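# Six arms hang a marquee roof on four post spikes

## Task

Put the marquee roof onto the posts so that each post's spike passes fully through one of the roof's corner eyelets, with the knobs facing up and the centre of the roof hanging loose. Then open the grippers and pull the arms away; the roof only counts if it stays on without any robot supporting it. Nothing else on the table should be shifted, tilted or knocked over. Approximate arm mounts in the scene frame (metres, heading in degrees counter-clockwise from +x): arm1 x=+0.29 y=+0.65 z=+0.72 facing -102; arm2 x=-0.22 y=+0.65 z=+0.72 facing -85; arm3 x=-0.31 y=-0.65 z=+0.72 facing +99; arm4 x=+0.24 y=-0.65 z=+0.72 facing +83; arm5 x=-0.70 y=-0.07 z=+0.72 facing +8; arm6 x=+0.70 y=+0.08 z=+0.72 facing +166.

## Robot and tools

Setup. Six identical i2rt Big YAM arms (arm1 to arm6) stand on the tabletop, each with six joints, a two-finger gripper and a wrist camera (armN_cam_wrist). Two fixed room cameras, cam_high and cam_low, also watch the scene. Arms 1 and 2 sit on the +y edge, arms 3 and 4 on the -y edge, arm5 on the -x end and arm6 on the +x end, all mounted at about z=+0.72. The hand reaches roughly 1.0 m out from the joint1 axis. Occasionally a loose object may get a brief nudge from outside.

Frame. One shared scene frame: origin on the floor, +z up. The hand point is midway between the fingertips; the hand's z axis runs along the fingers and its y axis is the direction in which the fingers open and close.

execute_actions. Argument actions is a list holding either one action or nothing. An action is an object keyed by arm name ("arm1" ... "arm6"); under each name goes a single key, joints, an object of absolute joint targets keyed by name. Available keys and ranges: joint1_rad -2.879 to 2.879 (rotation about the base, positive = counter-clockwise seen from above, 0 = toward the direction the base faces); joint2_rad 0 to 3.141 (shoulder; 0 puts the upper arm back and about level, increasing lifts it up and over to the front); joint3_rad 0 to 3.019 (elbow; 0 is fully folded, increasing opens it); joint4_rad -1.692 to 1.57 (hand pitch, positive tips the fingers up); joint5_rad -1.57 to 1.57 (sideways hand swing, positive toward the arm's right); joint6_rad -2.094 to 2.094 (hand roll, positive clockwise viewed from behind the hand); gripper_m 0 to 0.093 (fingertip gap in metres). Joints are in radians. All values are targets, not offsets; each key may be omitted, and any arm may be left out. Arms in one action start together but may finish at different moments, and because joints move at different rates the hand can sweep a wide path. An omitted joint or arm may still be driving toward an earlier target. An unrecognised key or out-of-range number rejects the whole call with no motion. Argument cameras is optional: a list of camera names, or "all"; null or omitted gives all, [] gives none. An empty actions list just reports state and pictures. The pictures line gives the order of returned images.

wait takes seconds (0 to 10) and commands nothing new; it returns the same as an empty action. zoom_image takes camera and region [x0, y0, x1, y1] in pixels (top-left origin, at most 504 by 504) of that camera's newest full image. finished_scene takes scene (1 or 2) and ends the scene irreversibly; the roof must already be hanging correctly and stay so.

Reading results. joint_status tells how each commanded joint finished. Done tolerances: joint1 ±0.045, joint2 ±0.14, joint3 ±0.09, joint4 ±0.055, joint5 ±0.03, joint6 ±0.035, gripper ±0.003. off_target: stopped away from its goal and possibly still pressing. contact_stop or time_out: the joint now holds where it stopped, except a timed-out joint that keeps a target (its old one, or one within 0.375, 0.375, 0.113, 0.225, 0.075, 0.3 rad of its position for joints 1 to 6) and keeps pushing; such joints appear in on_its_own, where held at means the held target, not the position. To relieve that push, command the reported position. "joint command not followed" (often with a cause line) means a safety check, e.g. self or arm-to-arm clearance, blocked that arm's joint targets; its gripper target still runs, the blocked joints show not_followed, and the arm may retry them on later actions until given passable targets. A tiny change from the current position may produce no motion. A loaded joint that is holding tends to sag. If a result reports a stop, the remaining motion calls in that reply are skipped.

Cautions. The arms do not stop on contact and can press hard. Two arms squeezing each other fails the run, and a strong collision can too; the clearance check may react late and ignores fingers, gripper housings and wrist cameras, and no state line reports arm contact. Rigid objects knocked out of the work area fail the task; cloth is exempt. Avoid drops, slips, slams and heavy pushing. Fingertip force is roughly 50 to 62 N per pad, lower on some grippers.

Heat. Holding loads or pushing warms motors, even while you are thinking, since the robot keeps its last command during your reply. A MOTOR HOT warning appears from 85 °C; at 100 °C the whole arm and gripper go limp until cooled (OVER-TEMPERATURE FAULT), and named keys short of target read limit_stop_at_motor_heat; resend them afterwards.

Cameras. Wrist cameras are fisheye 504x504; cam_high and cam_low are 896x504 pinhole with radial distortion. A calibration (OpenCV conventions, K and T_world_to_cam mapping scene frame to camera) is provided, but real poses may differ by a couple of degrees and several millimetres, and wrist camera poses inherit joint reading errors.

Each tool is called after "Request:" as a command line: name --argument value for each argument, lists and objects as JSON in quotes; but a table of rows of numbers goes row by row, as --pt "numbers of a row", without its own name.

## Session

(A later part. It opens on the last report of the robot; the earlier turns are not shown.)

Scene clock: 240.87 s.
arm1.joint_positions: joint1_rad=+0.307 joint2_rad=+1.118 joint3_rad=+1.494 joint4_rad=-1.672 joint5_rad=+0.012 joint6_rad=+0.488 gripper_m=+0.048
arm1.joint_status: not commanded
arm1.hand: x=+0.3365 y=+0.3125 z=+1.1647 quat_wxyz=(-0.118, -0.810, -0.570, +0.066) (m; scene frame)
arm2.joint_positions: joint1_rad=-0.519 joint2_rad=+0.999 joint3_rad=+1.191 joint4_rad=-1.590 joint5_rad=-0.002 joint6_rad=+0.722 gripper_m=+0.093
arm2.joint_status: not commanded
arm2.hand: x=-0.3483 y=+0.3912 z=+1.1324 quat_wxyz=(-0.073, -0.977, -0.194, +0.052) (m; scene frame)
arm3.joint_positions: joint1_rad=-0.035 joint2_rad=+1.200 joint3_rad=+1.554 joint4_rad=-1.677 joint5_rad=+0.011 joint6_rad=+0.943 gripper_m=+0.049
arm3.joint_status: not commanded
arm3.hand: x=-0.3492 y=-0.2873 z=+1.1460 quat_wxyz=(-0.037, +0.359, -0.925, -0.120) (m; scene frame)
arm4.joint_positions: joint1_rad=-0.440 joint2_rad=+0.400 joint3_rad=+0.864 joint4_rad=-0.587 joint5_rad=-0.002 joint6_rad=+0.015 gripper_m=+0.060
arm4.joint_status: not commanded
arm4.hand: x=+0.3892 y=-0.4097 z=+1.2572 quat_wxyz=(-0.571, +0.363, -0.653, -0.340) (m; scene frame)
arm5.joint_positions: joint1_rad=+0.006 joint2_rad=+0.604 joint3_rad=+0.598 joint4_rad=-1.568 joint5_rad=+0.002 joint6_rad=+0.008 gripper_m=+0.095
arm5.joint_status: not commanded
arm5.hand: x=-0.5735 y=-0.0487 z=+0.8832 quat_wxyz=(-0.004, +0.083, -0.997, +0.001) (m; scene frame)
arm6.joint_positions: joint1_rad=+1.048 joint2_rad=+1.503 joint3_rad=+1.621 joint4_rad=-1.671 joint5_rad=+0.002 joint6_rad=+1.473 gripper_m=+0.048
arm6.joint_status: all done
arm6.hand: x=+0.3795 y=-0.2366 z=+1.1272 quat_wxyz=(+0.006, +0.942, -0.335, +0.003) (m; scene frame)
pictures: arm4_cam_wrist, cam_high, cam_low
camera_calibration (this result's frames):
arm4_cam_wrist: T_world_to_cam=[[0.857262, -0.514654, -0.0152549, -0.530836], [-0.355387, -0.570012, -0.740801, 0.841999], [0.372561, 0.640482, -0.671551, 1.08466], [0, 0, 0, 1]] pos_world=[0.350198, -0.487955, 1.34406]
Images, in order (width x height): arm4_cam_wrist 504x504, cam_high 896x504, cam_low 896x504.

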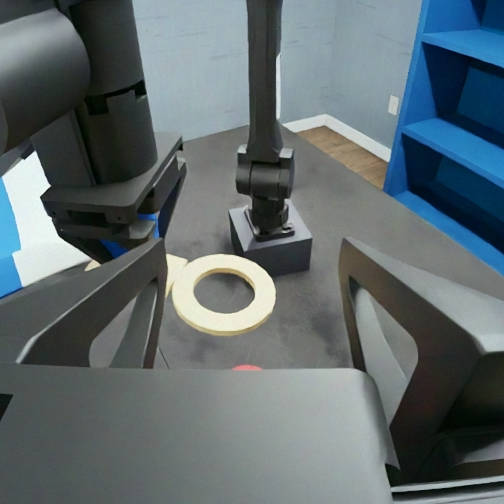

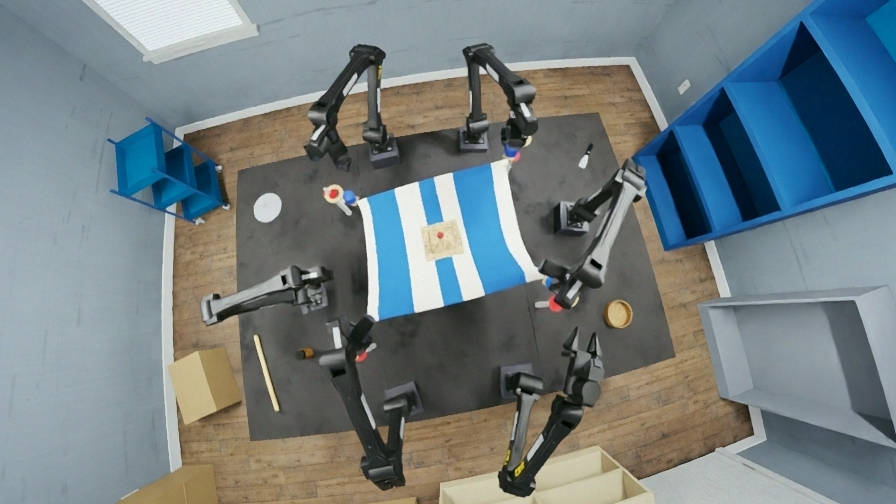

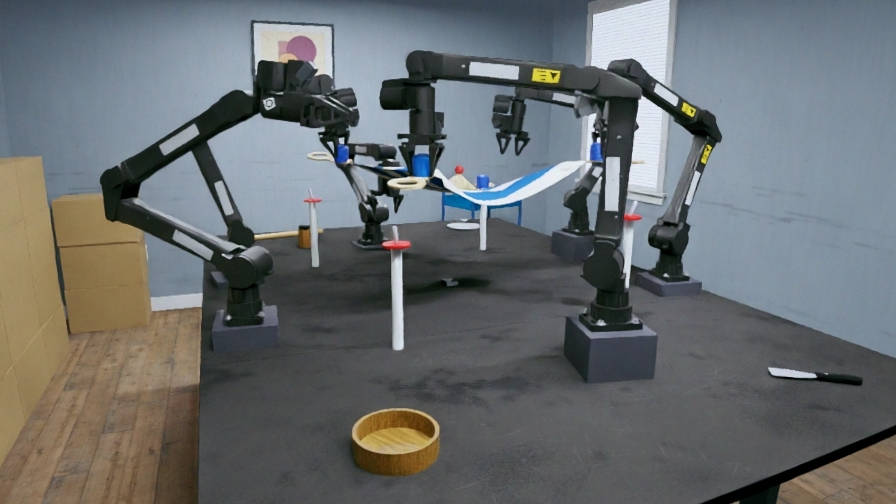

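Request:
execute_actions --actions '[{"arm4":{"joints":{"joint4_rad":-0.95,"joint2_rad":0.55,"gripper_m":0.093}},"arm6":{"joints":{"joint1_rad":1.09,"joint3_rad":1.5}},"arm1":{"joints":{"joint1_rad":0.321,"joint2_rad":1.085,"joint3_rad":1.34,"joint4_rad":-1.68}},"arm3":{"joints":{"joint1_rad":-0.02,"joint2_rad":1.19,"joint3_rad":1.42,"joint4_rad":-1.68}}}]' --cameras '["arm4_cam_wrist","cam_low"]'

Scene clock: 242.40 s.
arm1.joint_positions: joint1_rad=+0.307 joint2_rad=+1.095 joint3_rad=+1.329 joint4_rad=-1.672 joint5_rad=+0.012 joint6_rad=+0.488 gripper_m=+0.048
arm1.joint_status: all done
arm1.hand: x=+0.3328 y=+0.3388 z=+1.1037 quat_wxyz=(-0.055, -0.816, -0.574, +0.034) (m; scene frame)
arm2.joint_positions: joint1_rad=-0.519 joint2_rad=+0.999 joint3_rad=+1.191 joint4_rad=-1.590 joint5_rad=-0.002 joint6_rad=+0.722 gripper_m=+0.093
arm2.joint_status: not commanded
arm2.hand: x=-0.3483 y=+0.3912 z=+1.1324 quat_wxyz=(-0.073, -0.977, -0.194, +0.052) (m; scene frame)
arm3.joint_positions: joint1_rad=-0.035 joint2_rad=+1.196 joint3_rad=+1.427 joint4_rad=-1.677 joint5_rad=+0.021 joint6_rad=+0.943 gripper_m=+0.049
arm3.joint_status: all done
arm3.hand: x=-0.3456 y=-0.3044 z=+1.0952 quat_wxyz=(-0.026, +0.361, -0.930, -0.060) (m; scene frame)
arm4.joint_positions: joint1_rad=-0.440 joint2_rad=+0.559 joint3_rad=+0.864 joint4_rad=-0.937 joint5_rad=-0.002 joint6_rad=+0.015 gripper_m=+0.093
arm4.joint_status: all done
arm4.hand: x=+0.3952 y=-0.3959 z=+1.1344 quat_wxyz=(-0.389, +0.435, -0.777, -0.235) (m; scene frame)
arm5.joint_positions: joint1_rad=+0.006 joint2_rad=+0.604 joint3_rad=+0.598 joint4_rad=-1.568 joint5_rad=+0.002 joint6_rad=+0.008 gripper_m=+0.095
arm5.joint_status: not commanded
arm5.hand: x=-0.5735 y=-0.0487 z=+0.8832 quat_wxyz=(-0.004, +0.083, -0.997, +0.001) (m; scene frame)
arm6.joint_positions: joint1_rad=+1.075 joint2_rad=+1.503 joint3_rad=+1.506 joint4_rad=-1.671 joint5_rad=+0.008 joint6_rad=+1.473 gripper_m=+0.048
arm6.joint_status: all done
arm6.hand: x=+0.4055 y=-0.2257 z=+1.0850 quat_wxyz=(-0.048, +0.945, -0.321, +0.024) (m; scene frame)
pictures: arm4_cam_wrist, cam_low
camera_calibration (this result's frames):
arm4_cam_wrist: T_world_to_cam=[[0.85798, -0.513591, -0.00970152, -0.536913], [-0.4893, -0.811359, -0.319815, 0.240791], [0.156383, 0.279142, -0.94743, 1.2465], [0, 0, 0, 1]] pos_world=[0.383549, -0.428335, 1.25277]
Images, in order (width x height): arm4_cam_wrist 504x504, cam_low 896x504.

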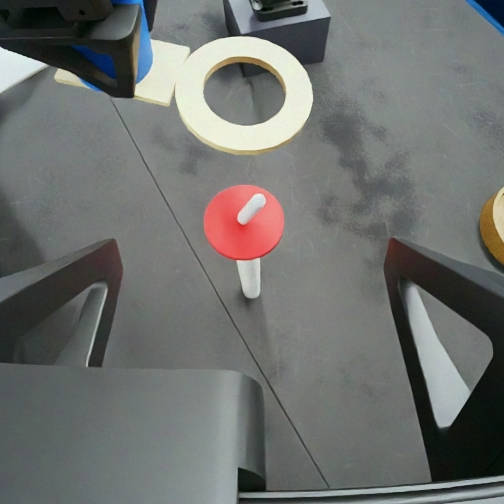

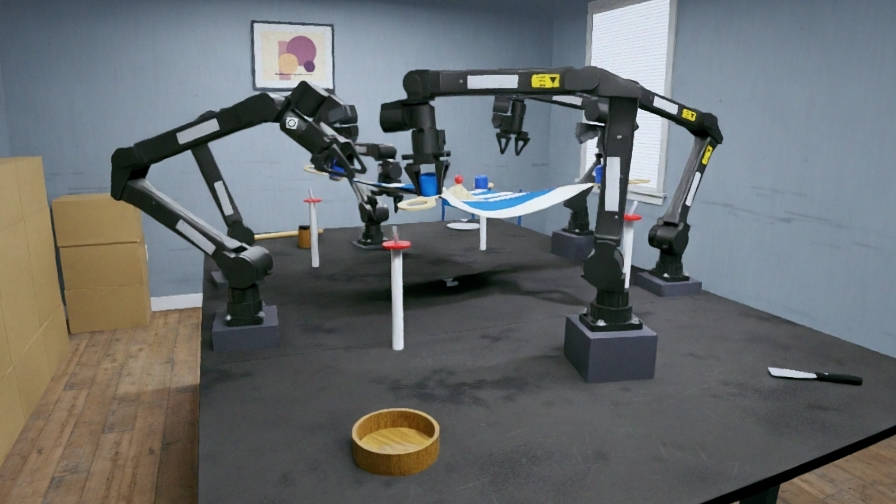

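Request:
execute_actions --actions '[{"arm6":{"joints":{"joint1_rad":1.13,"joint2_rad":1.58,"joint3_rad":1.6}}}]' --cameras '["arm4_cam_wrist","cam_low"]'

Scene clock: 243.73 s.
arm1.joint_positions: joint1_rad=+0.307 joint2_rad=+1.095 joint3_rad=+1.329 joint4_rad=-1.672 joint5_rad=+0.012 joint6_rad=+0.488 gripper_m=+0.048
arm1.joint_status: not commanded
arm1.hand: x=+0.3328 y=+0.3388 z=+1.1037 quat_wxyz=(-0.055, -0.816, -0.574, +0.034) (m; scene frame)
arm2.joint_positions: joint1_rad=-0.519 joint2_rad=+0.999 joint3_rad=+1.191 joint4_rad=-1.590 joint5_rad=-0.002 joint6_rad=+0.722 gripper_m=+0.093
arm2.joint_status: not commanded
arm2.hand: x=-0.3483 y=+0.3912 z=+1.1324 quat_wxyz=(-0.073, -0.977, -0.194, +0.052) (m; scene frame)
arm3.joint_positions: joint1_rad=-0.035 joint2_rad=+1.196 joint3_rad=+1.427 joint4_rad=-1.677 joint5_rad=+0.021 joint6_rad=+0.943 gripper_m=+0.049
arm3.joint_status: not commanded
arm3.hand: x=-0.3456 y=-0.3044 z=+1.0952 quat_wxyz=(-0.026, +0.361, -0.930, -0.060) (m; scene frame)
arm4.joint_positions: joint1_rad=-0.440 joint2_rad=+0.559 joint3_rad=+0.864 joint4_rad=-0.937 joint5_rad=-0.002 joint6_rad=+0.015 gripper_m=+0.093
arm4.joint_status: not commanded
arm4.hand: x=+0.3952 y=-0.3959 z=+1.1344 quat_wxyz=(-0.389, +0.435, -0.777, -0.235) (m; scene frame)
arm5.joint_positions: joint1_rad=+0.006 joint2_rad=+0.604 joint3_rad=+0.598 joint4_rad=-1.568 joint5_rad=+0.002 joint6_rad=+0.008 gripper_m=+0.095
arm5.joint_status: not commanded
arm5.hand: x=-0.5735 y=-0.0487 z=+0.8832 quat_wxyz=(-0.004, +0.083, -0.997, +0.001) (m; scene frame)
arm6.joint_positions: joint1_rad=+1.111 joint2_rad=+1.580 joint3_rad=+1.547 joint4_rad=-1.671 joint5_rad=+0.011 joint6_rad=+1.473 gripper_m=+0.048
arm6.joint_status: all done
arm6.hand: x=+0.4034 y=-0.2509 z=+1.0676 quat_wxyz=(-0.065, +0.950, -0.304, +0.029) (m; scene frame)
pictures: arm4_cam_wrist, cam_low
camera_calibration (this result's frames):
arm4_cam_wrist: T_world_to_cam=[[0.85798, -0.513591, -0.00970152, -0.536913], [-0.4893, -0.811359, -0.319815, 0.240791], [0.156383, 0.279142, -0.94743, 1.2465], [0, 0, 0, 1]] pos_world=[0.383549, -0.428335, 1.25277]
Images, in order (width x height): arm4_cam_wrist 504x504, cam_low 896x504.

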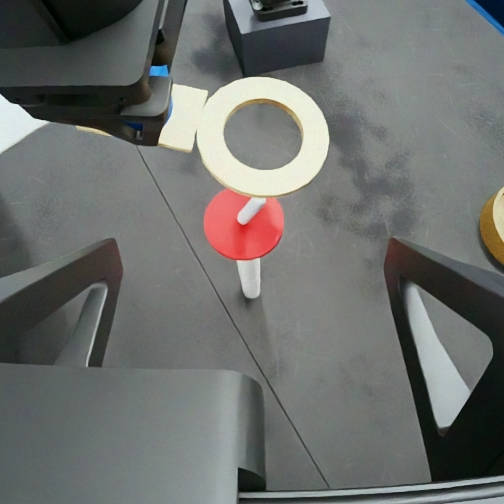

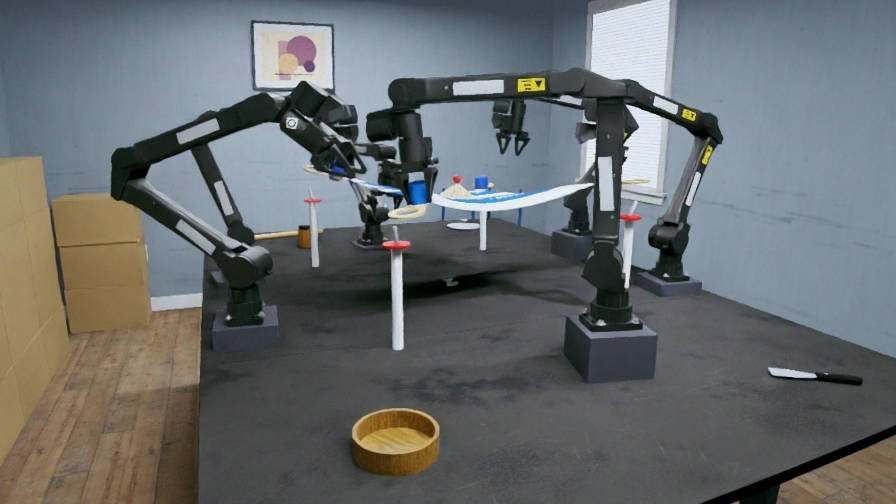

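Request:
execute_actions --actions '[{"arm6":{"joints":{"joint4_rad":-1.56,"joint2_rad":1.62}}}]' --cameras '["arm4_cam_wrist","cam_low"]'

Scene clock: 244.80 s.
arm1.joint_positions: joint1_rad=+0.307 joint2_rad=+1.095 joint3_rad=+1.329 joint4_rad=-1.672 joint5_rad=+0.012 joint6_rad=+0.488 gripper_m=+0.048
arm1.joint_status: not commanded
arm1.hand: x=+0.3328 y=+0.3388 z=+1.1037 quat_wxyz=(-0.055, -0.816, -0.574, +0.034) (m; scene frame)
arm2.joint_positions: joint1_rad=-0.519 joint2_rad=+0.999 joint3_rad=+1.191 joint4_rad=-1.590 joint5_rad=-0.002 joint6_rad=+0.722 gripper_m=+0.093
arm2.joint_status: not commanded
arm2.hand: x=-0.3483 y=+0.3912 z=+1.1324 quat_wxyz=(-0.073, -0.977, -0.194, +0.052) (m; scene frame)
arm3.joint_positions: joint1_rad=-0.035 joint2_rad=+1.196 joint3_rad=+1.427 joint4_rad=-1.677 joint5_rad=+0.020 joint6_rad=+0.943 gripper_m=+0.049
arm3.joint_status: not commanded
arm3.hand: x=-0.3457 y=-0.3044 z=+1.0952 quat_wxyz=(-0.026, +0.361, -0.930, -0.060) (m; scene frame)
arm4.joint_positions: joint1_rad=-0.440 joint2_rad=+0.559 joint3_rad=+0.864 joint4_rad=-0.937 joint5_rad=-0.002 joint6_rad=+0.015 gripper_m=+0.093
arm4.joint_status: not commanded
arm4.hand: x=+0.3952 y=-0.3959 z=+1.1344 quat_wxyz=(-0.389, +0.435, -0.777, -0.235) (m; scene frame)
arm5.joint_positions: joint1_rad=+0.006 joint2_rad=+0.604 joint3_rad=+0.598 joint4_rad=-1.568 joint5_rad=+0.002 joint6_rad=+0.008 gripper_m=+0.095
arm5.joint_status: not commanded
arm5.hand: x=-0.5735 y=-0.0487 z=+0.8832 quat_wxyz=(-0.004, +0.083, -0.997, +0.001) (m; scene frame)
arm6.joint_positions: joint1_rad=+1.111 joint2_rad=+1.609 joint3_rad=+1.547 joint4_rad=-1.566 joint5_rad=+0.011 joint6_rad=+1.483 gripper_m=+0.048
arm6.joint_status: all done
arm6.hand: x=+0.3845 y=-0.2729 z=+1.0526 quat_wxyz=(-0.030, +0.950, -0.309, +0.014) (m; scene frame)
pictures: arm4_cam_wrist, cam_low
camera_calibration (this result's frames):
arm4_cam_wrist: T_world_to_cam=[[0.85798, -0.513591, -0.00970152, -0.536913], [-0.4893, -0.811359, -0.319815, 0.240791], [0.156383, 0.279142, -0.94743, 1.2465], [0, 0, 0, 1]] pos_world=[0.383549, -0.428335, 1.25277]
Images, in order (width x height): arm4_cam_wrist 504x504, cam_low 896x504.

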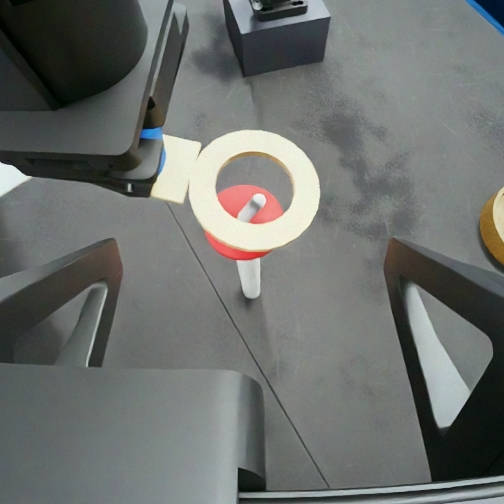

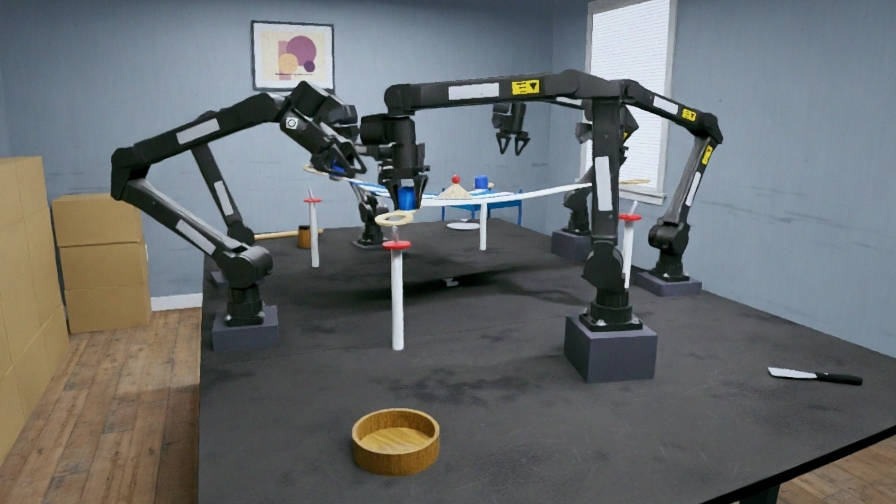

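Request:
execute_actions --actions '[{"arm6":{"joints":{"joint4_rad":-1.42,"joint2_rad":1.685,"joint3_rad":1.47}},"arm1":{"joints":{"joint1_rad":0.33,"joint2_rad":1.15,"joint3_rad":1.23,"joint4_rad":-1.64}}}]' --cameras '["arm4_cam_wrist","cam_low","cam_high"]'

Request:
zoom_image --camera "cam_low" --region '[540,130,740,260]'

Scene clock: 245.93 s.
arm1.joint_positions: joint1_rad=+0.311 joint2_rad=+1.168 joint3_rad=+1.223 joint4_rad=-1.635 joint5_rad=+0.012 joint6_rad=+0.486 gripper_m=+0.048
arm1.joint_status: all done
arm1.hand: x=+0.3343 y=+0.3369 z=+1.0413 quat_wxyz=(+0.008, -0.816, -0.578, +0.002) (m; scene frame)
arm2.joint_positions: joint1_rad=-0.519 joint2_rad=+0.999 joint3_rad=+1.191 joint4_rad=-1.590 joint5_rad=-0.002 joint6_rad=+0.722 gripper_m=+0.093
arm2.joint_status: not commanded
arm2.hand: x=-0.3483 y=+0.3912 z=+1.1324 quat_wxyz=(-0.073, -0.977, -0.194, +0.052) (m; scene frame)
arm3.joint_positions: joint1_rad=-0.035 joint2_rad=+1.196 joint3_rad=+1.427 joint4_rad=-1.677 joint5_rad=+0.017 joint6_rad=+0.943 gripper_m=+0.049
arm3.joint_status: not commanded
arm3.hand: x=-0.3463 y=-0.3044 z=+1.0952 quat_wxyz=(-0.024, +0.361, -0.930, -0.060) (m; scene frame)
arm4.joint_positions: joint1_rad=-0.440 joint2_rad=+0.556 joint3_rad=+0.864 joint4_rad=-0.944 joint5_rad=+0.001 joint6_rad=+0.010 gripper_m=+0.093
arm4.joint_status: not commanded
arm4.hand: x=+0.3949 y=-0.3976 z=+1.1339 quat_wxyz=(-0.389, +0.436, -0.778, -0.232) (m; scene frame)
arm5.joint_positions: joint1_rad=+0.006 joint2_rad=+0.604 joint3_rad=+0.598 joint4_rad=-1.568 joint5_rad=+0.002 joint6_rad=+0.008 gripper_m=+0.095
arm5.joint_status: not commanded
arm5.hand: x=-0.5735 y=-0.0487 z=+0.8832 quat_wxyz=(-0.004, +0.083, -0.997, +0.001) (m; scene frame)
arm6.joint_positions: joint1_rad=+1.109 joint2_rad=+1.674 joint3_rad=+1.475 joint4_rad=-1.437 joint5_rad=+0.010 joint6_rad=+1.489 gripper_m=+0.048
arm6.joint_status: all done
arm6.hand: x=+0.3748 y=-0.2844 z=+0.9949 quat_wxyz=(-0.033, +0.949, -0.313, +0.016) (m; scene frame)
pictures: arm4_cam_wrist, cam_high, cam_low
camera_calibration (this result's frames):
arm4_cam_wrist: T_world_to_cam=[[0.858064, -0.513528, -0.00386345, -0.544191], [-0.488221, -0.813399, -0.316263, 0.233886], [0.159268, 0.27326, -0.948664, 1.24439], [0, 0, 0, 1]] pos_world=[0.382948, -0.429255, 1.25237]
Images, in order (width x height): arm4_cam_wrist 504x504, cam_high 896x504, cam_low 896x504.

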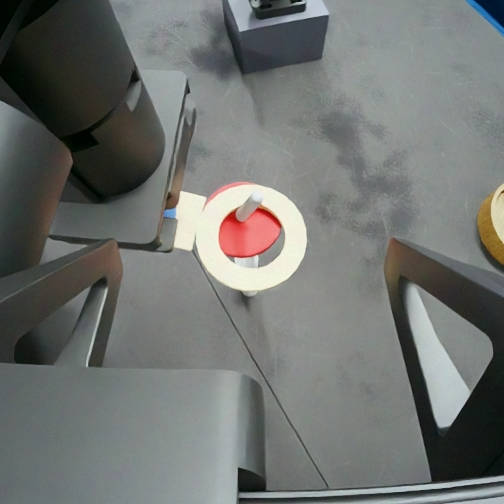

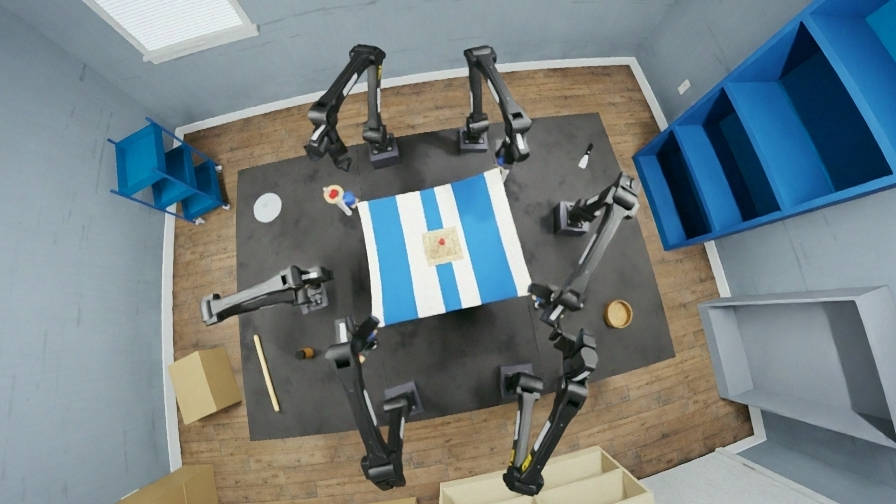

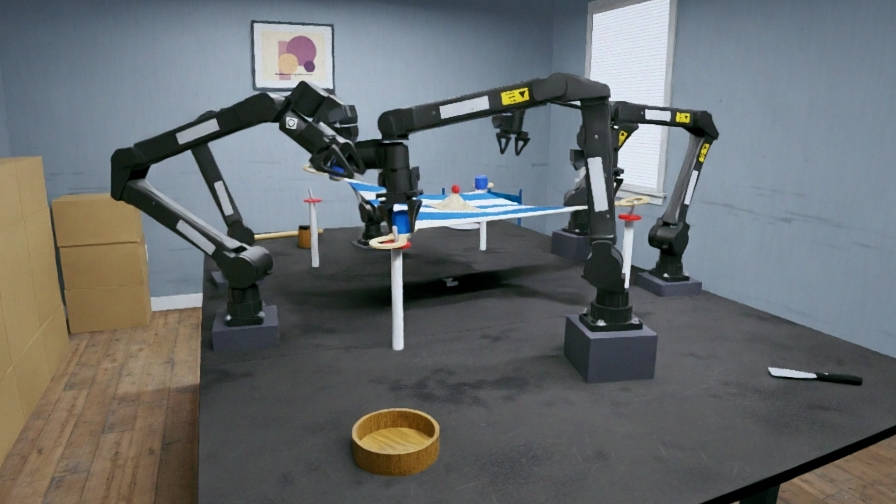

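Region (540, 130, 740, 260) of cam_low's 896x504 image, scaled by 2.520, with more detail than that image has; it fills the top 328 rows of this view, and the rest is white.

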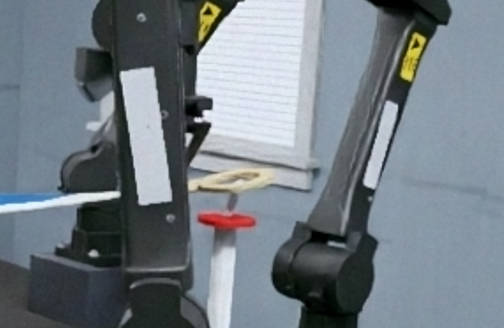

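Request:
execute_actions --actions '[{"arm4":{"joints":{"joint2_rad":0.3,"joint1_rad":-0.6}},"arm1":{"joints":{"joint2_rad":1.22,"joint3_rad":1.17,"joint4_rad":-1.53}},"arm5":{"joints":{"joint1_rad":-1.0,"joint2_rad":0.2,"joint3_rad":0.8,"joint4_rad":-0.8}}}]' --cameras '["arm5_cam_wrist","cam_low","arm1_cam_wrist"]'

Request:
zoom_image --camera "cam_low" --region '[540,130,740,260]'

Scene clock: 247.80 s.
arm1.joint_positions: joint1_rad=+0.311 joint2_rad=+1.209 joint3_rad=+1.176 joint4_rad=-1.544 joint5_rad=+0.010 joint6_rad=+0.477 gripper_m=+0.048
arm1.joint_status: all done
arm1.hand: x=+0.3370 y=+0.3208 z=+1.0104 quat_wxyz=(+0.007, -0.813, -0.582, +0.002) (m; scene frame)
arm2.joint_positions: joint1_rad=-0.519 joint2_rad=+0.999 joint3_rad=+1.191 joint4_rad=-1.590 joint5_rad=-0.002 joint6_rad=+0.722 gripper_m=+0.093
arm2.joint_status: not commanded
arm2.hand: x=-0.3483 y=+0.3912 z=+1.1324 quat_wxyz=(-0.073, -0.977, -0.194, +0.052) (m; scene frame)
arm3.joint_positions: joint1_rad=-0.035 joint2_rad=+1.196 joint3_rad=+1.427 joint4_rad=-1.677 joint5_rad=+0.017 joint6_rad=+0.943 gripper_m=+0.049
arm3.joint_status: not commanded
arm3.hand: x=-0.3463 y=-0.3044 z=+1.0952 quat_wxyz=(-0.024, +0.361, -0.930, -0.060) (m; scene frame)
arm4.joint_positions: joint1_rad=-0.591 joint2_rad=+0.291 joint3_rad=+0.864 joint4_rad=-0.944 joint5_rad=+0.001 joint6_rad=+0.010 gripper_m=+0.093
arm4.joint_status: all done
arm4.hand: x=+0.3888 y=-0.4777 z=+1.1974 quat_wxyz=(-0.507, +0.347, -0.748, -0.251) (m; scene frame)
arm5.joint_positions: joint1_rad=-0.992 joint2_rad=+0.190 joint3_rad=+0.766 joint4_rad=-0.817 joint5_rad=+0.001 joint6_rad=+0.007 gripper_m=+0.095
arm5.joint_status: all done
arm5.hand: x=-0.5546 y=-0.2343 z=+1.1478 quat_wxyz=(-0.570, -0.320, -0.717, +0.243) (m; scene frame)
arm6.joint_positions: joint1_rad=+1.109 joint2_rad=+1.674 joint3_rad=+1.475 joint4_rad=-1.437 joint5_rad=+0.010 joint6_rad=+1.489 gripper_m=+0.048
arm6.joint_status: not commanded
arm6.hand: x=+0.3748 y=-0.2844 z=+0.9949 quat_wxyz=(-0.033, +0.949, -0.313, +0.016) (m; scene frame)
pictures: arm1_cam_wrist, arm5_cam_wrist, cam_low
camera_calibration (this result's frames):
arm1_cam_wrist: T_world_to_cam=[[-0.947151, 0.320785, -0.00127327, 0.218827], [0.258908, 0.766784, 0.587374, -0.922174], [0.189397, 0.556002, -0.809314, 0.696901], [0, 0, 0, 1]] pos_world=[0.314029, 0.249433, 1.10595]
arm5_cam_wrist: T_world_to_cam=[[-0.735555, -0.67746, -0.00247816, -0.561571], [-0.512158, 0.558465, -0.652543, 0.600351], [0.443456, -0.478712, -0.757748, 1.12934], [0, 0, 0, 1]] pos_world=[-0.606405, -0.175087, 1.24612]
Images, in order (width x height): arm1_cam_wrist 504x504, arm5_cam_wrist 504x504, cam_low 896x504.

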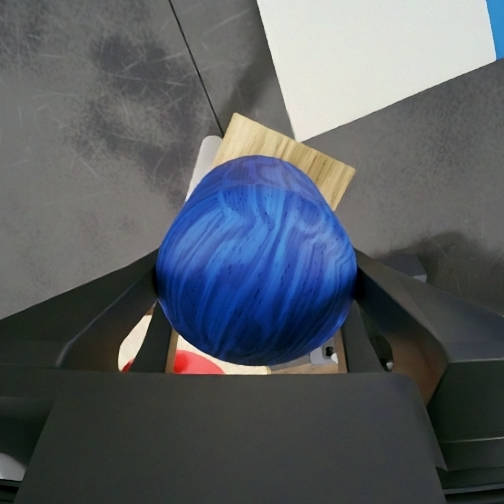

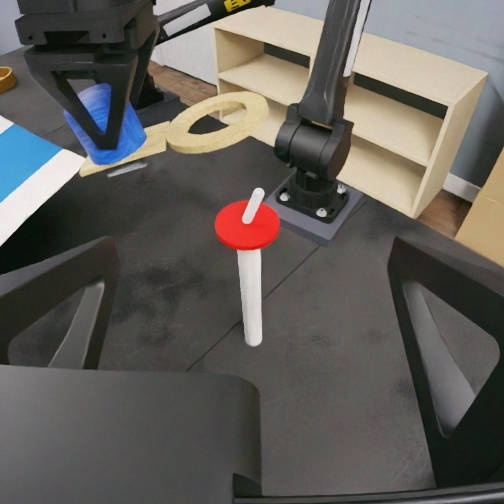

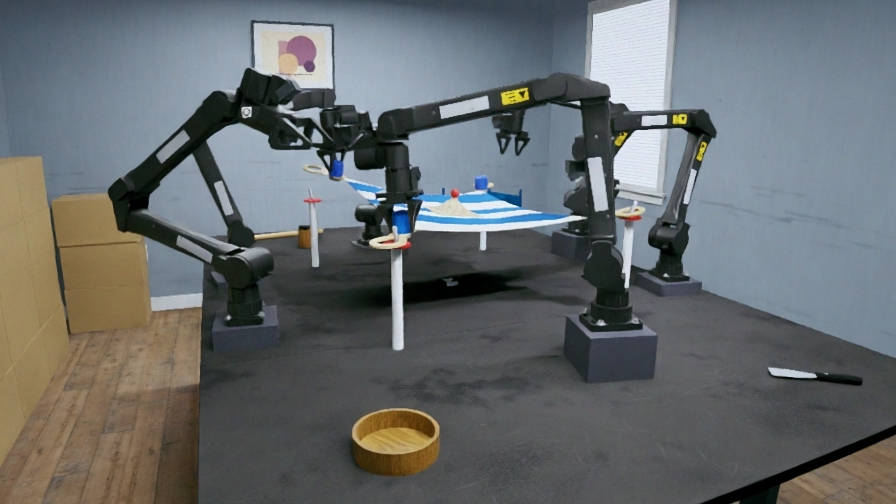

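Region (540, 130, 740, 260) of cam_low's 896x504 image, scaled by 2.520, with more detail than that image has; it fills the top 328 rows of this view, and the rest is white.

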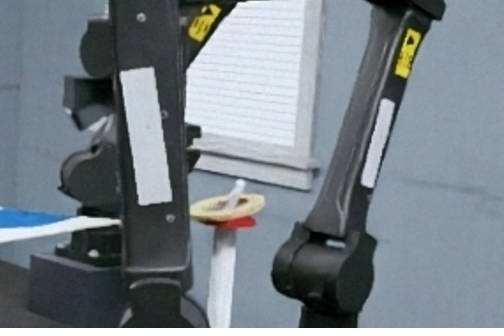

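Request:
execute_actions --actions '[{"arm3":{"joints":{"joint1_rad":0.05,"joint2_rad":1.23,"joint3_rad":1.37,"joint4_rad":-1.69}}}]' --cameras '["arm5_cam_wrist"]'

Scene clock: 249.03 s.
arm1.joint_positions: joint1_rad=+0.311 joint2_rad=+1.209 joint3_rad=+1.176 joint4_rad=-1.544 joint5_rad=+0.010 joint6_rad=+0.477 gripper_m=+0.048
arm1.joint_status: not commanded
arm1.hand: x=+0.3370 y=+0.3208 z=+1.0104 quat_wxyz=(+0.007, -0.813, -0.582, +0.002) (m; scene frame)
arm2.joint_positions: joint1_rad=-0.519 joint2_rad=+0.999 joint3_rad=+1.191 joint4_rad=-1.590 joint5_rad=-0.002 joint6_rad=+0.722 gripper_m=+0.093
arm2.joint_status: not commanded
arm2.hand: x=-0.3483 y=+0.3912 z=+1.1324 quat_wxyz=(-0.073, -0.977, -0.194, +0.052) (m; scene frame)
arm3.joint_positions: joint1_rad=+0.024 joint2_rad=+1.239 joint3_rad=+1.378 joint4_rad=-1.677 joint5_rad=+0.020 joint6_rad=+0.943 gripper_m=+0.049
arm3.joint_status: all done
arm3.hand: x=-0.3664 y=-0.3069 z=+1.0618 quat_wxyz=(-0.014, +0.390, -0.921, -0.016) (m; scene frame)
arm4.joint_positions: joint1_rad=-0.591 joint2_rad=+0.291 joint3_rad=+0.864 joint4_rad=-0.944 joint5_rad=+0.001 joint6_rad=+0.010 gripper_m=+0.093
arm4.joint_status: not commanded
arm4.hand: x=+0.3888 y=-0.4777 z=+1.1974 quat_wxyz=(-0.507, +0.347, -0.748, -0.251) (m; scene frame)
arm5.joint_positions: joint1_rad=-0.992 joint2_rad=+0.190 joint3_rad=+0.766 joint4_rad=-0.817 joint5_rad=+0.001 joint6_rad=+0.007 gripper_m=+0.095
arm5.joint_status: not commanded
arm5.hand: x=-0.5546 y=-0.2343 z=+1.1478 quat_wxyz=(-0.570, -0.320, -0.717, +0.243) (m; scene frame)
arm6.joint_positions: joint1_rad=+1.109 joint2_rad=+1.674 joint3_rad=+1.475 joint4_rad=-1.435 joint5_rad=+0.010 joint6_rad=+1.484 gripper_m=+0.048
arm6.joint_status: not commanded
arm6.hand: x=+0.3745 y=-0.2847 z=+0.9949 quat_wxyz=(-0.032, +0.950, -0.311, +0.016) (m; scene frame)
pictures: arm5_cam_wrist
camera_calibration (this result's frames):
arm5_cam_wrist: T_world_to_cam=[[-0.735555, -0.67746, -0.00247816, -0.561571], [-0.512158, 0.558465, -0.652543, 0.600351], [0.443456, -0.478712, -0.757748, 1.12934], [0, 0, 0, 1]] pos_world=[-0.606405, -0.175087, 1.24612]
Images, in order (width x height): arm5_cam_wrist 504x504.

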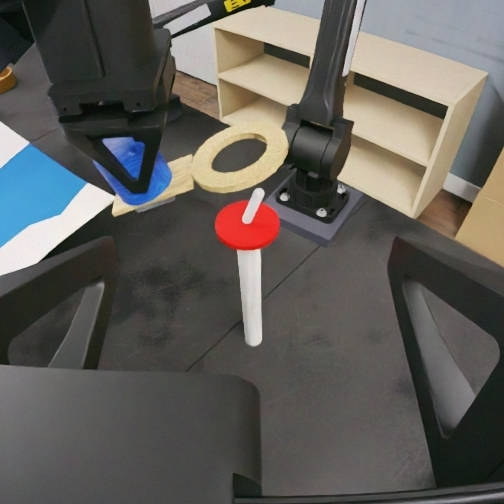

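Request:
execute_actions --actions '[{"arm3":{"joints":{"joint2_rad":1.28,"joint3_rad":1.31,"joint4_rad":-1.62}}}]' --cameras '["arm5_cam_wrist"]'

Scene clock: 251.53 s.
arm1.joint_positions: joint1_rad=+0.311 joint2_rad=+1.209 joint3_rad=+1.176 joint4_rad=-1.544 joint5_rad=+0.010 joint6_rad=+0.477 gripper_m=+0.048
arm1.joint_status: not commanded
arm1.hand: x=+0.3370 y=+0.3208 z=+1.0104 quat_wxyz=(+0.007, -0.813, -0.582, +0.002) (m; scene frame)
arm2.joint_positions: joint1_rad=-0.519 joint2_rad=+0.999 joint3_rad=+1.191 joint4_rad=-1.590 joint5_rad=-0.002 joint6_rad=+0.722 gripper_m=+0.093
arm2.joint_status: not commanded
arm2.hand: x=-0.3483 y=+0.3912 z=+1.1324 quat_wxyz=(-0.073, -0.977, -0.194, +0.052) (m; scene frame)
arm3.joint_positions: joint1_rad=+0.024 joint2_rad=+1.287 joint3_rad=+1.319 joint4_rad=-1.624 joint5_rad=+0.020 joint6_rad=+0.943 gripper_m=+0.049
arm3.joint_status: all done
arm3.hand: x=-0.3678 y=-0.2985 z=+1.0233 quat_wxyz=(-0.008, +0.390, -0.921, +0.011) (m; scene frame)
arm4.joint_positions: joint1_rad=-0.591 joint2_rad=+0.291 joint3_rad=+0.864 joint4_rad=-0.944 joint5_rad=+0.001 joint6_rad=+0.010 gripper_m=+0.093
arm4.joint_status: not commanded
arm4.hand: x=+0.3888 y=-0.4777 z=+1.1974 quat_wxyz=(-0.507, +0.347, -0.748, -0.251) (m; scene frame)
arm5.joint_positions: joint1_rad=-0.992 joint2_rad=+0.190 joint3_rad=+0.766 joint4_rad=-0.817 joint5_rad=+0.001 joint6_rad=+0.007 gripper_m=+0.095
arm5.joint_status: not commanded
arm5.hand: x=-0.5546 y=-0.2343 z=+1.1478 quat_wxyz=(-0.570, -0.320, -0.717, +0.243) (m; scene frame)
arm6.joint_positions: joint1_rad=+1.109 joint2_rad=+1.674 joint3_rad=+1.475 joint4_rad=-1.435 joint5_rad=+0.010 joint6_rad=+1.484 gripper_m=+0.048
arm6.joint_status: not commanded
arm6.hand: x=+0.3745 y=-0.2847 z=+0.9949 quat_wxyz=(-0.032, +0.950, -0.311, +0.016) (m; scene frame)
pictures: arm5_cam_wrist
camera_calibration (this result's frames):
arm5_cam_wrist: T_world_to_cam=[[-0.735555, -0.67746, -0.00247816, -0.561571], [-0.512158, 0.558465, -0.652543, 0.600351], [0.443456, -0.478712, -0.757748, 1.12934], [0, 0, 0, 1]] pos_world=[-0.606405, -0.175087, 1.24612]
Images, in order (width x height): arm5_cam_wrist 504x504.

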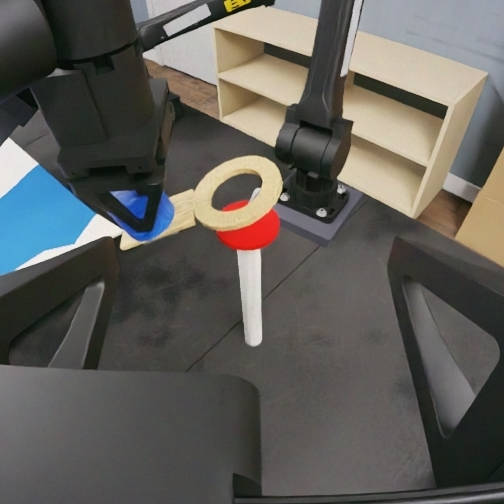

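Request:
execute_actions --actions '[{"arm3":{"joints":{"joint2_rad":1.23,"joint3_rad":1.27}}}]' --cameras '["arm5_cam_wrist"]'

Scene clock: 252.77 s.
arm1.joint_positions: joint1_rad=+0.311 joint2_rad=+1.209 joint3_rad=+1.176 joint4_rad=-1.544 joint5_rad=+0.010 joint6_rad=+0.477 gripper_m=+0.048
arm1.joint_status: not commanded
arm1.hand: x=+0.3370 y=+0.3208 z=+1.0104 quat_wxyz=(+0.007, -0.813, -0.582, +0.002) (m; scene frame)
arm2.joint_positions: joint1_rad=-0.519 joint2_rad=+0.999 joint3_rad=+1.191 joint4_rad=-1.590 joint5_rad=-0.002 joint6_rad=+0.722 gripper_m=+0.093
arm2.joint_status: not commanded
arm2.hand: x=-0.3483 y=+0.3912 z=+1.1324 quat_wxyz=(-0.073, -0.977, -0.194, +0.052) (m; scene frame)
arm3.joint_positions: joint1_rad=+0.024 joint2_rad=+1.235 joint3_rad=+1.282 joint4_rad=-1.620 joint5_rad=+0.021 joint6_rad=+0.943 gripper_m=+0.049
arm3.joint_status: all done
arm3.hand: x=-0.3651 y=-0.3135 z=+1.0264 quat_wxyz=(-0.011, +0.390, -0.921, +0.002) (m; scene frame)
arm4.joint_positions: joint1_rad=-0.591 joint2_rad=+0.291 joint3_rad=+0.864 joint4_rad=-0.944 joint5_rad=+0.001 joint6_rad=+0.010 gripper_m=+0.093
arm4.joint_status: not commanded
arm4.hand: x=+0.3888 y=-0.4777 z=+1.1974 quat_wxyz=(-0.507, +0.347, -0.748, -0.251) (m; scene frame)
arm5.joint_positions: joint1_rad=-0.992 joint2_rad=+0.190 joint3_rad=+0.766 joint4_rad=-0.817 joint5_rad=+0.001 joint6_rad=+0.007 gripper_m=+0.095
arm5.joint_status: not commanded
arm5.hand: x=-0.5546 y=-0.2343 z=+1.1478 quat_wxyz=(-0.570, -0.320, -0.717, +0.243) (m; scene frame)
arm6.joint_positions: joint1_rad=+1.109 joint2_rad=+1.674 joint3_rad=+1.475 joint4_rad=-1.435 joint5_rad=+0.010 joint6_rad=+1.484 gripper_m=+0.048
arm6.joint_status: not commanded
arm6.hand: x=+0.3745 y=-0.2847 z=+0.9949 quat_wxyz=(-0.032, +0.950, -0.311, +0.016) (m; scene frame)
pictures: arm5_cam_wrist
camera_calibration (this result's frames):
arm5_cam_wrist: T_world_to_cam=[[-0.735555, -0.67746, -0.00247816, -0.561571], [-0.512158, 0.558465, -0.652543, 0.600351], [0.443456, -0.478712, -0.757748, 1.12934], [0, 0, 0, 1]] pos_world=[-0.606405, -0.175087, 1.24612]
Images, in order (width x height): arm5_cam_wrist 504x504.

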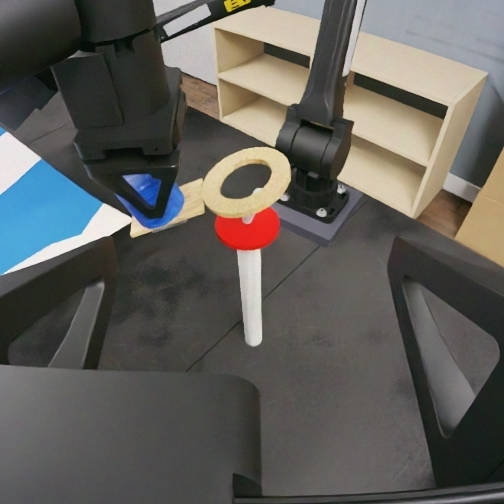

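Request:
execute_actions --actions '[{"arm3":{"joints":{"joint2_rad":1.285,"joint3_rad":1.2,"joint4_rad":-1.57}}}]' --cameras '["arm5_cam_wrist"]'

Scene clock: 253.83 s.
arm1.joint_positions: joint1_rad=+0.311 joint2_rad=+1.209 joint3_rad=+1.176 joint4_rad=-1.544 joint5_rad=+0.010 joint6_rad=+0.477 gripper_m=+0.048
arm1.joint_status: not commanded
arm1.hand: x=+0.3370 y=+0.3208 z=+1.0104 quat_wxyz=(+0.007, -0.813, -0.582, +0.002) (m; scene frame)
arm2.joint_positions: joint1_rad=-0.519 joint2_rad=+0.999 joint3_rad=+1.191 joint4_rad=-1.590 joint5_rad=-0.002 joint6_rad=+0.722 gripper_m=+0.093
arm2.joint_status: not commanded
arm2.hand: x=-0.3483 y=+0.3912 z=+1.1324 quat_wxyz=(-0.073, -0.977, -0.194, +0.052) (m; scene frame)
arm3.joint_positions: joint1_rad=+0.024 joint2_rad=+1.274 joint3_rad=+1.217 joint4_rad=-1.569 joint5_rad=+0.023 joint6_rad=+0.943 gripper_m=+0.049
arm3.joint_status: all done
arm3.hand: x=-0.3650 y=-0.3117 z=+0.9891 quat_wxyz=(-0.006, +0.390, -0.920, +0.028) (m; scene frame)
arm4.joint_positions: joint1_rad=-0.591 joint2_rad=+0.291 joint3_rad=+0.864 joint4_rad=-0.944 joint5_rad=+0.001 joint6_rad=+0.010 gripper_m=+0.093
arm4.joint_status: not commanded
arm4.hand: x=+0.3888 y=-0.4777 z=+1.1974 quat_wxyz=(-0.507, +0.347, -0.748, -0.251) (m; scene frame)
arm5.joint_positions: joint1_rad=-0.992 joint2_rad=+0.190 joint3_rad=+0.766 joint4_rad=-0.817 joint5_rad=+0.001 joint6_rad=+0.007 gripper_m=+0.095
arm5.joint_status: not commanded
arm5.hand: x=-0.5546 y=-0.2343 z=+1.1478 quat_wxyz=(-0.570, -0.320, -0.717, +0.243) (m; scene frame)
arm6.joint_positions: joint1_rad=+1.109 joint2_rad=+1.674 joint3_rad=+1.475 joint4_rad=-1.434 joint5_rad=+0.010 joint6_rad=+1.483 gripper_m=+0.048
arm6.joint_status: not commanded
arm6.hand: x=+0.3744 y=-0.2849 z=+0.9949 quat_wxyz=(-0.032, +0.950, -0.310, +0.015) (m; scene frame)
pictures: arm5_cam_wrist
camera_calibration (this result's frames):
arm5_cam_wrist: T_world_to_cam=[[-0.735555, -0.67746, -0.00247816, -0.561571], [-0.512158, 0.558465, -0.652543, 0.600351], [0.443456, -0.478712, -0.757748, 1.12934], [0, 0, 0, 1]] pos_world=[-0.606405, -0.175087, 1.24612]
Images, in order (width x height): arm5_cam_wrist 504x504.

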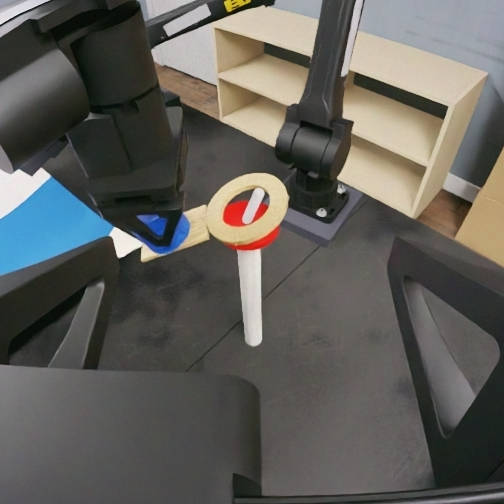

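All on. Release all, then raise vertically.

Request:
execute_actions --actions '[{"arm3":{"joints":{"gripper_m":0.093}},"arm1":{"joints":{"gripper_m":0.093}},"arm6":{"joints":{"gripper_m":0.093}},"arm5":{"joints":{"joint1_rad":-0.3}}}]' --cameras '[]'

Request:
execute_actions --actions '[{"arm3":{"joints":{"joint2_rad":1.15,"joint3_rad":1.5,"joint4_rad":-1.68}},"arm1":{"joints":{"joint2_rad":1.05,"joint3_rad":1.42,"joint4_rad":-1.68}},"arm6":{"joints":{"joint2_rad":1.5,"joint3_rad":1.7,"joint4_rad":-1.68}}}]' --cameras '["cam_high","cam_low","arm5_cam_wrist"]'

Scene clock: 255.40 s.
arm1.joint_positions: joint1_rad=+0.323 joint2_rad=+1.210 joint3_rad=+1.174 joint4_rad=-1.542 joint5_rad=+0.003 joint6_rad=+0.477 gripper_m=+0.093
arm1.joint_status: all done
arm1.hand: x=+0.3420 y=+0.3214 z=+1.0097 quat_wxyz=(+0.006, -0.810, -0.587, -0.001) (m; scene frame)
arm2.joint_positions: joint1_rad=-0.519 joint2_rad=+0.999 joint3_rad=+1.191 joint4_rad=-1.590 joint5_rad=-0.002 joint6_rad=+0.722 gripper_m=+0.093
arm2.joint_status: not commanded
arm2.hand: x=-0.3483 y=+0.3912 z=+1.1324 quat_wxyz=(-0.073, -0.977, -0.194, +0.052) (m; scene frame)
arm3.joint_positions: joint1_rad=+0.042 joint2_rad=+1.275 joint3_rad=+1.215 joint4_rad=-1.569 joint5_rad=+0.004 joint6_rad=+0.943 gripper_m=+0.093
arm3.joint_status: all done
arm3.hand: x=-0.3740 y=-0.3139 z=+0.9881 quat_wxyz=(+0.004, +0.398, -0.917, +0.027) (m; scene frame)
arm4.joint_positions: joint1_rad=-0.591 joint2_rad=+0.291 joint3_rad=+0.864 joint4_rad=-0.944 joint5_rad=+0.001 joint6_rad=+0.010 gripper_m=+0.093
arm4.joint_status: not commanded
arm4.hand: x=+0.3888 y=-0.4777 z=+1.1974 quat_wxyz=(-0.507, +0.347, -0.748, -0.251) (m; scene frame)
arm5.joint_positions: joint1_rad=-0.307 joint2_rad=+0.190 joint3_rad=+0.766 joint4_rad=-0.817 joint5_rad=+0.001 joint6_rad=+0.007 gripper_m=+0.095
arm5.joint_status: all done
arm5.hand: x=-0.4851 y=-0.1026 z=+1.1488 quat_wxyz=(-0.620, -0.059, -0.781, +0.041) (m; scene frame)
arm6.joint_positions: joint1_rad=+1.127 joint2_rad=+1.674 joint3_rad=+1.475 joint4_rad=-1.430 joint5_rad=+0.004 joint6_rad=+1.489 gripper_m=+0.093
arm6.joint_status: all done
arm6.hand: x=+0.3808 y=-0.2918 z=+0.9949 quat_wxyz=(-0.029, +0.952, -0.305, +0.017) (m; scene frame)
pictures: none
No camera images: the call's "cameras" was empty. Leave "cameras" out to get every camera's image.

Scene clock: 256.70 s.
arm1.joint_positions: joint1_rad=+0.323 joint2_rad=+1.045 joint3_rad=+1.398 joint4_rad=-1.670 joint5_rad=+0.003 joint6_rad=+0.477 gripper_m=+0.093
arm1.joint_status: all done
arm1.hand: x=+0.3387 y=+0.3414 z=+1.1467 quat_wxyz=(-0.111, -0.804, -0.582, +0.057) (m; scene frame)
arm2.joint_positions: joint1_rad=-0.519 joint2_rad=+0.999 joint3_rad=+1.191 joint4_rad=-1.590 joint5_rad=-0.002 joint6_rad=+0.722 gripper_m=+0.093
arm2.joint_status: not commanded
arm2.hand: x=-0.3483 y=+0.3912 z=+1.1324 quat_wxyz=(-0.073, -0.977, -0.194, +0.052) (m; scene frame)
arm3.joint_positions: joint1_rad=+0.042 joint2_rad=+1.142 joint3_rad=+1.474 joint4_rad=-1.667 joint5_rad=+0.003 joint6_rad=+0.943 gripper_m=+0.093
arm3.joint_status: all done
arm3.hand: x=-0.3743 y=-0.3130 z=+1.1325 quat_wxyz=(-0.028, +0.395, -0.911, -0.116) (m; scene frame)
arm4.joint_positions: joint1_rad=-0.591 joint2_rad=+0.291 joint3_rad=+0.864 joint4_rad=-0.944 joint5_rad=+0.001 joint6_rad=+0.010 gripper_m=+0.093
arm4.joint_status: not commanded
arm4.hand: x=+0.3888 y=-0.4777 z=+1.1974 quat_wxyz=(-0.507, +0.347, -0.748, -0.251) (m; scene frame)
arm5.joint_positions: joint1_rad=-0.307 joint2_rad=+0.190 joint3_rad=+0.766 joint4_rad=-0.817 joint5_rad=+0.001 joint6_rad=+0.007 gripper_m=+0.095
arm5.joint_status: not commanded
arm5.hand: x=-0.4851 y=-0.1026 z=+1.1488 quat_wxyz=(-0.620, -0.059, -0.781, +0.041) (m; scene frame)
arm6.joint_positions: joint1_rad=+1.127 joint2_rad=+1.484 joint3_rad=+1.677 joint4_rad=-1.672 joint5_rad=+0.004 joint6_rad=+1.490 gripper_m=+0.093
arm6.joint_status: all done
arm6.hand: x=+0.4005 y=-0.2651 z=+1.1580 quat_wxyz=(+0.041, +0.951, -0.306, -0.012) (m; scene frame)
pictures: arm5_cam_wrist, cam_high, cam_low
camera_calibration (this result's frames):
arm5_cam_wrist: T_world_to_cam=[[-0.141307, -0.98996, 0.0033473, -0.171714], [-0.747404, 0.104466, -0.656106, 0.406493], [0.649169, -0.095214, -0.754662, 1.29794], [0, 0, 0, 1]] pos_world=[-0.56303, -0.0888731, 1.24678]
Images, in order (width x height): arm5_cam_wrist 504x504, cam_high 896x504, cam_low 896x504.

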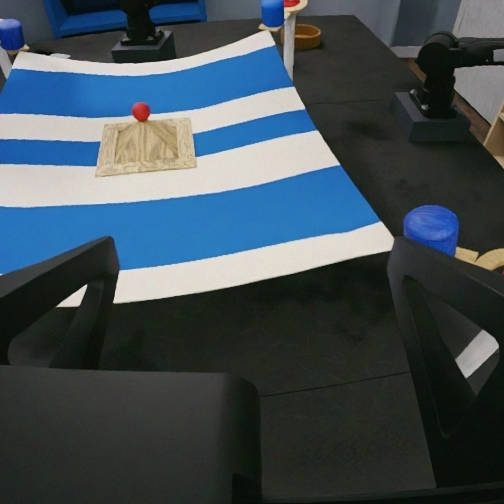

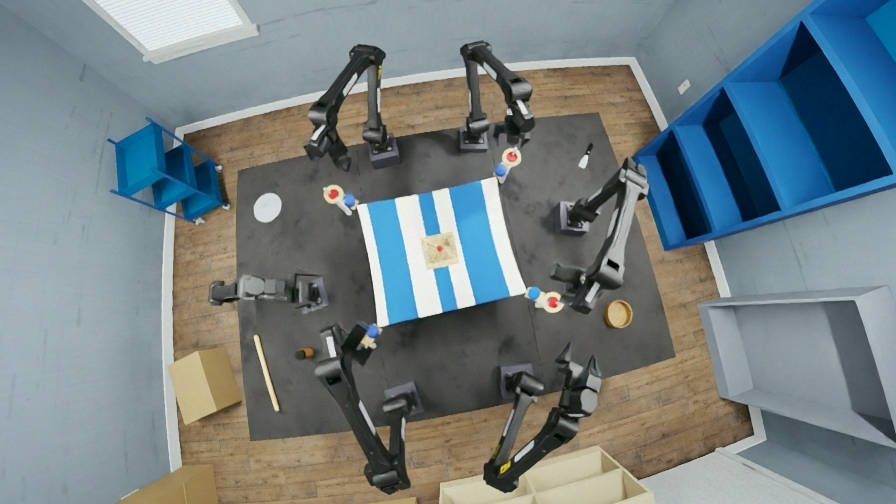

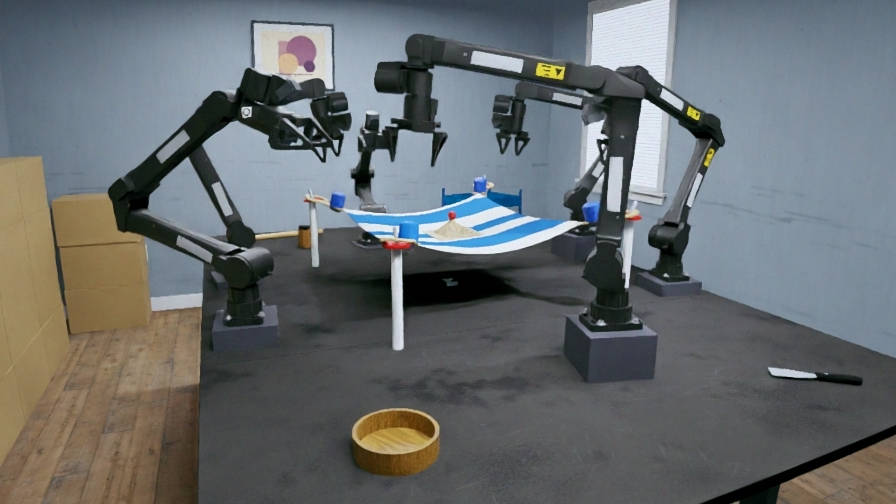

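Hung. Arms are above and clear.

Request:
finished_scene --scene 1

The scene is finished: the task was done.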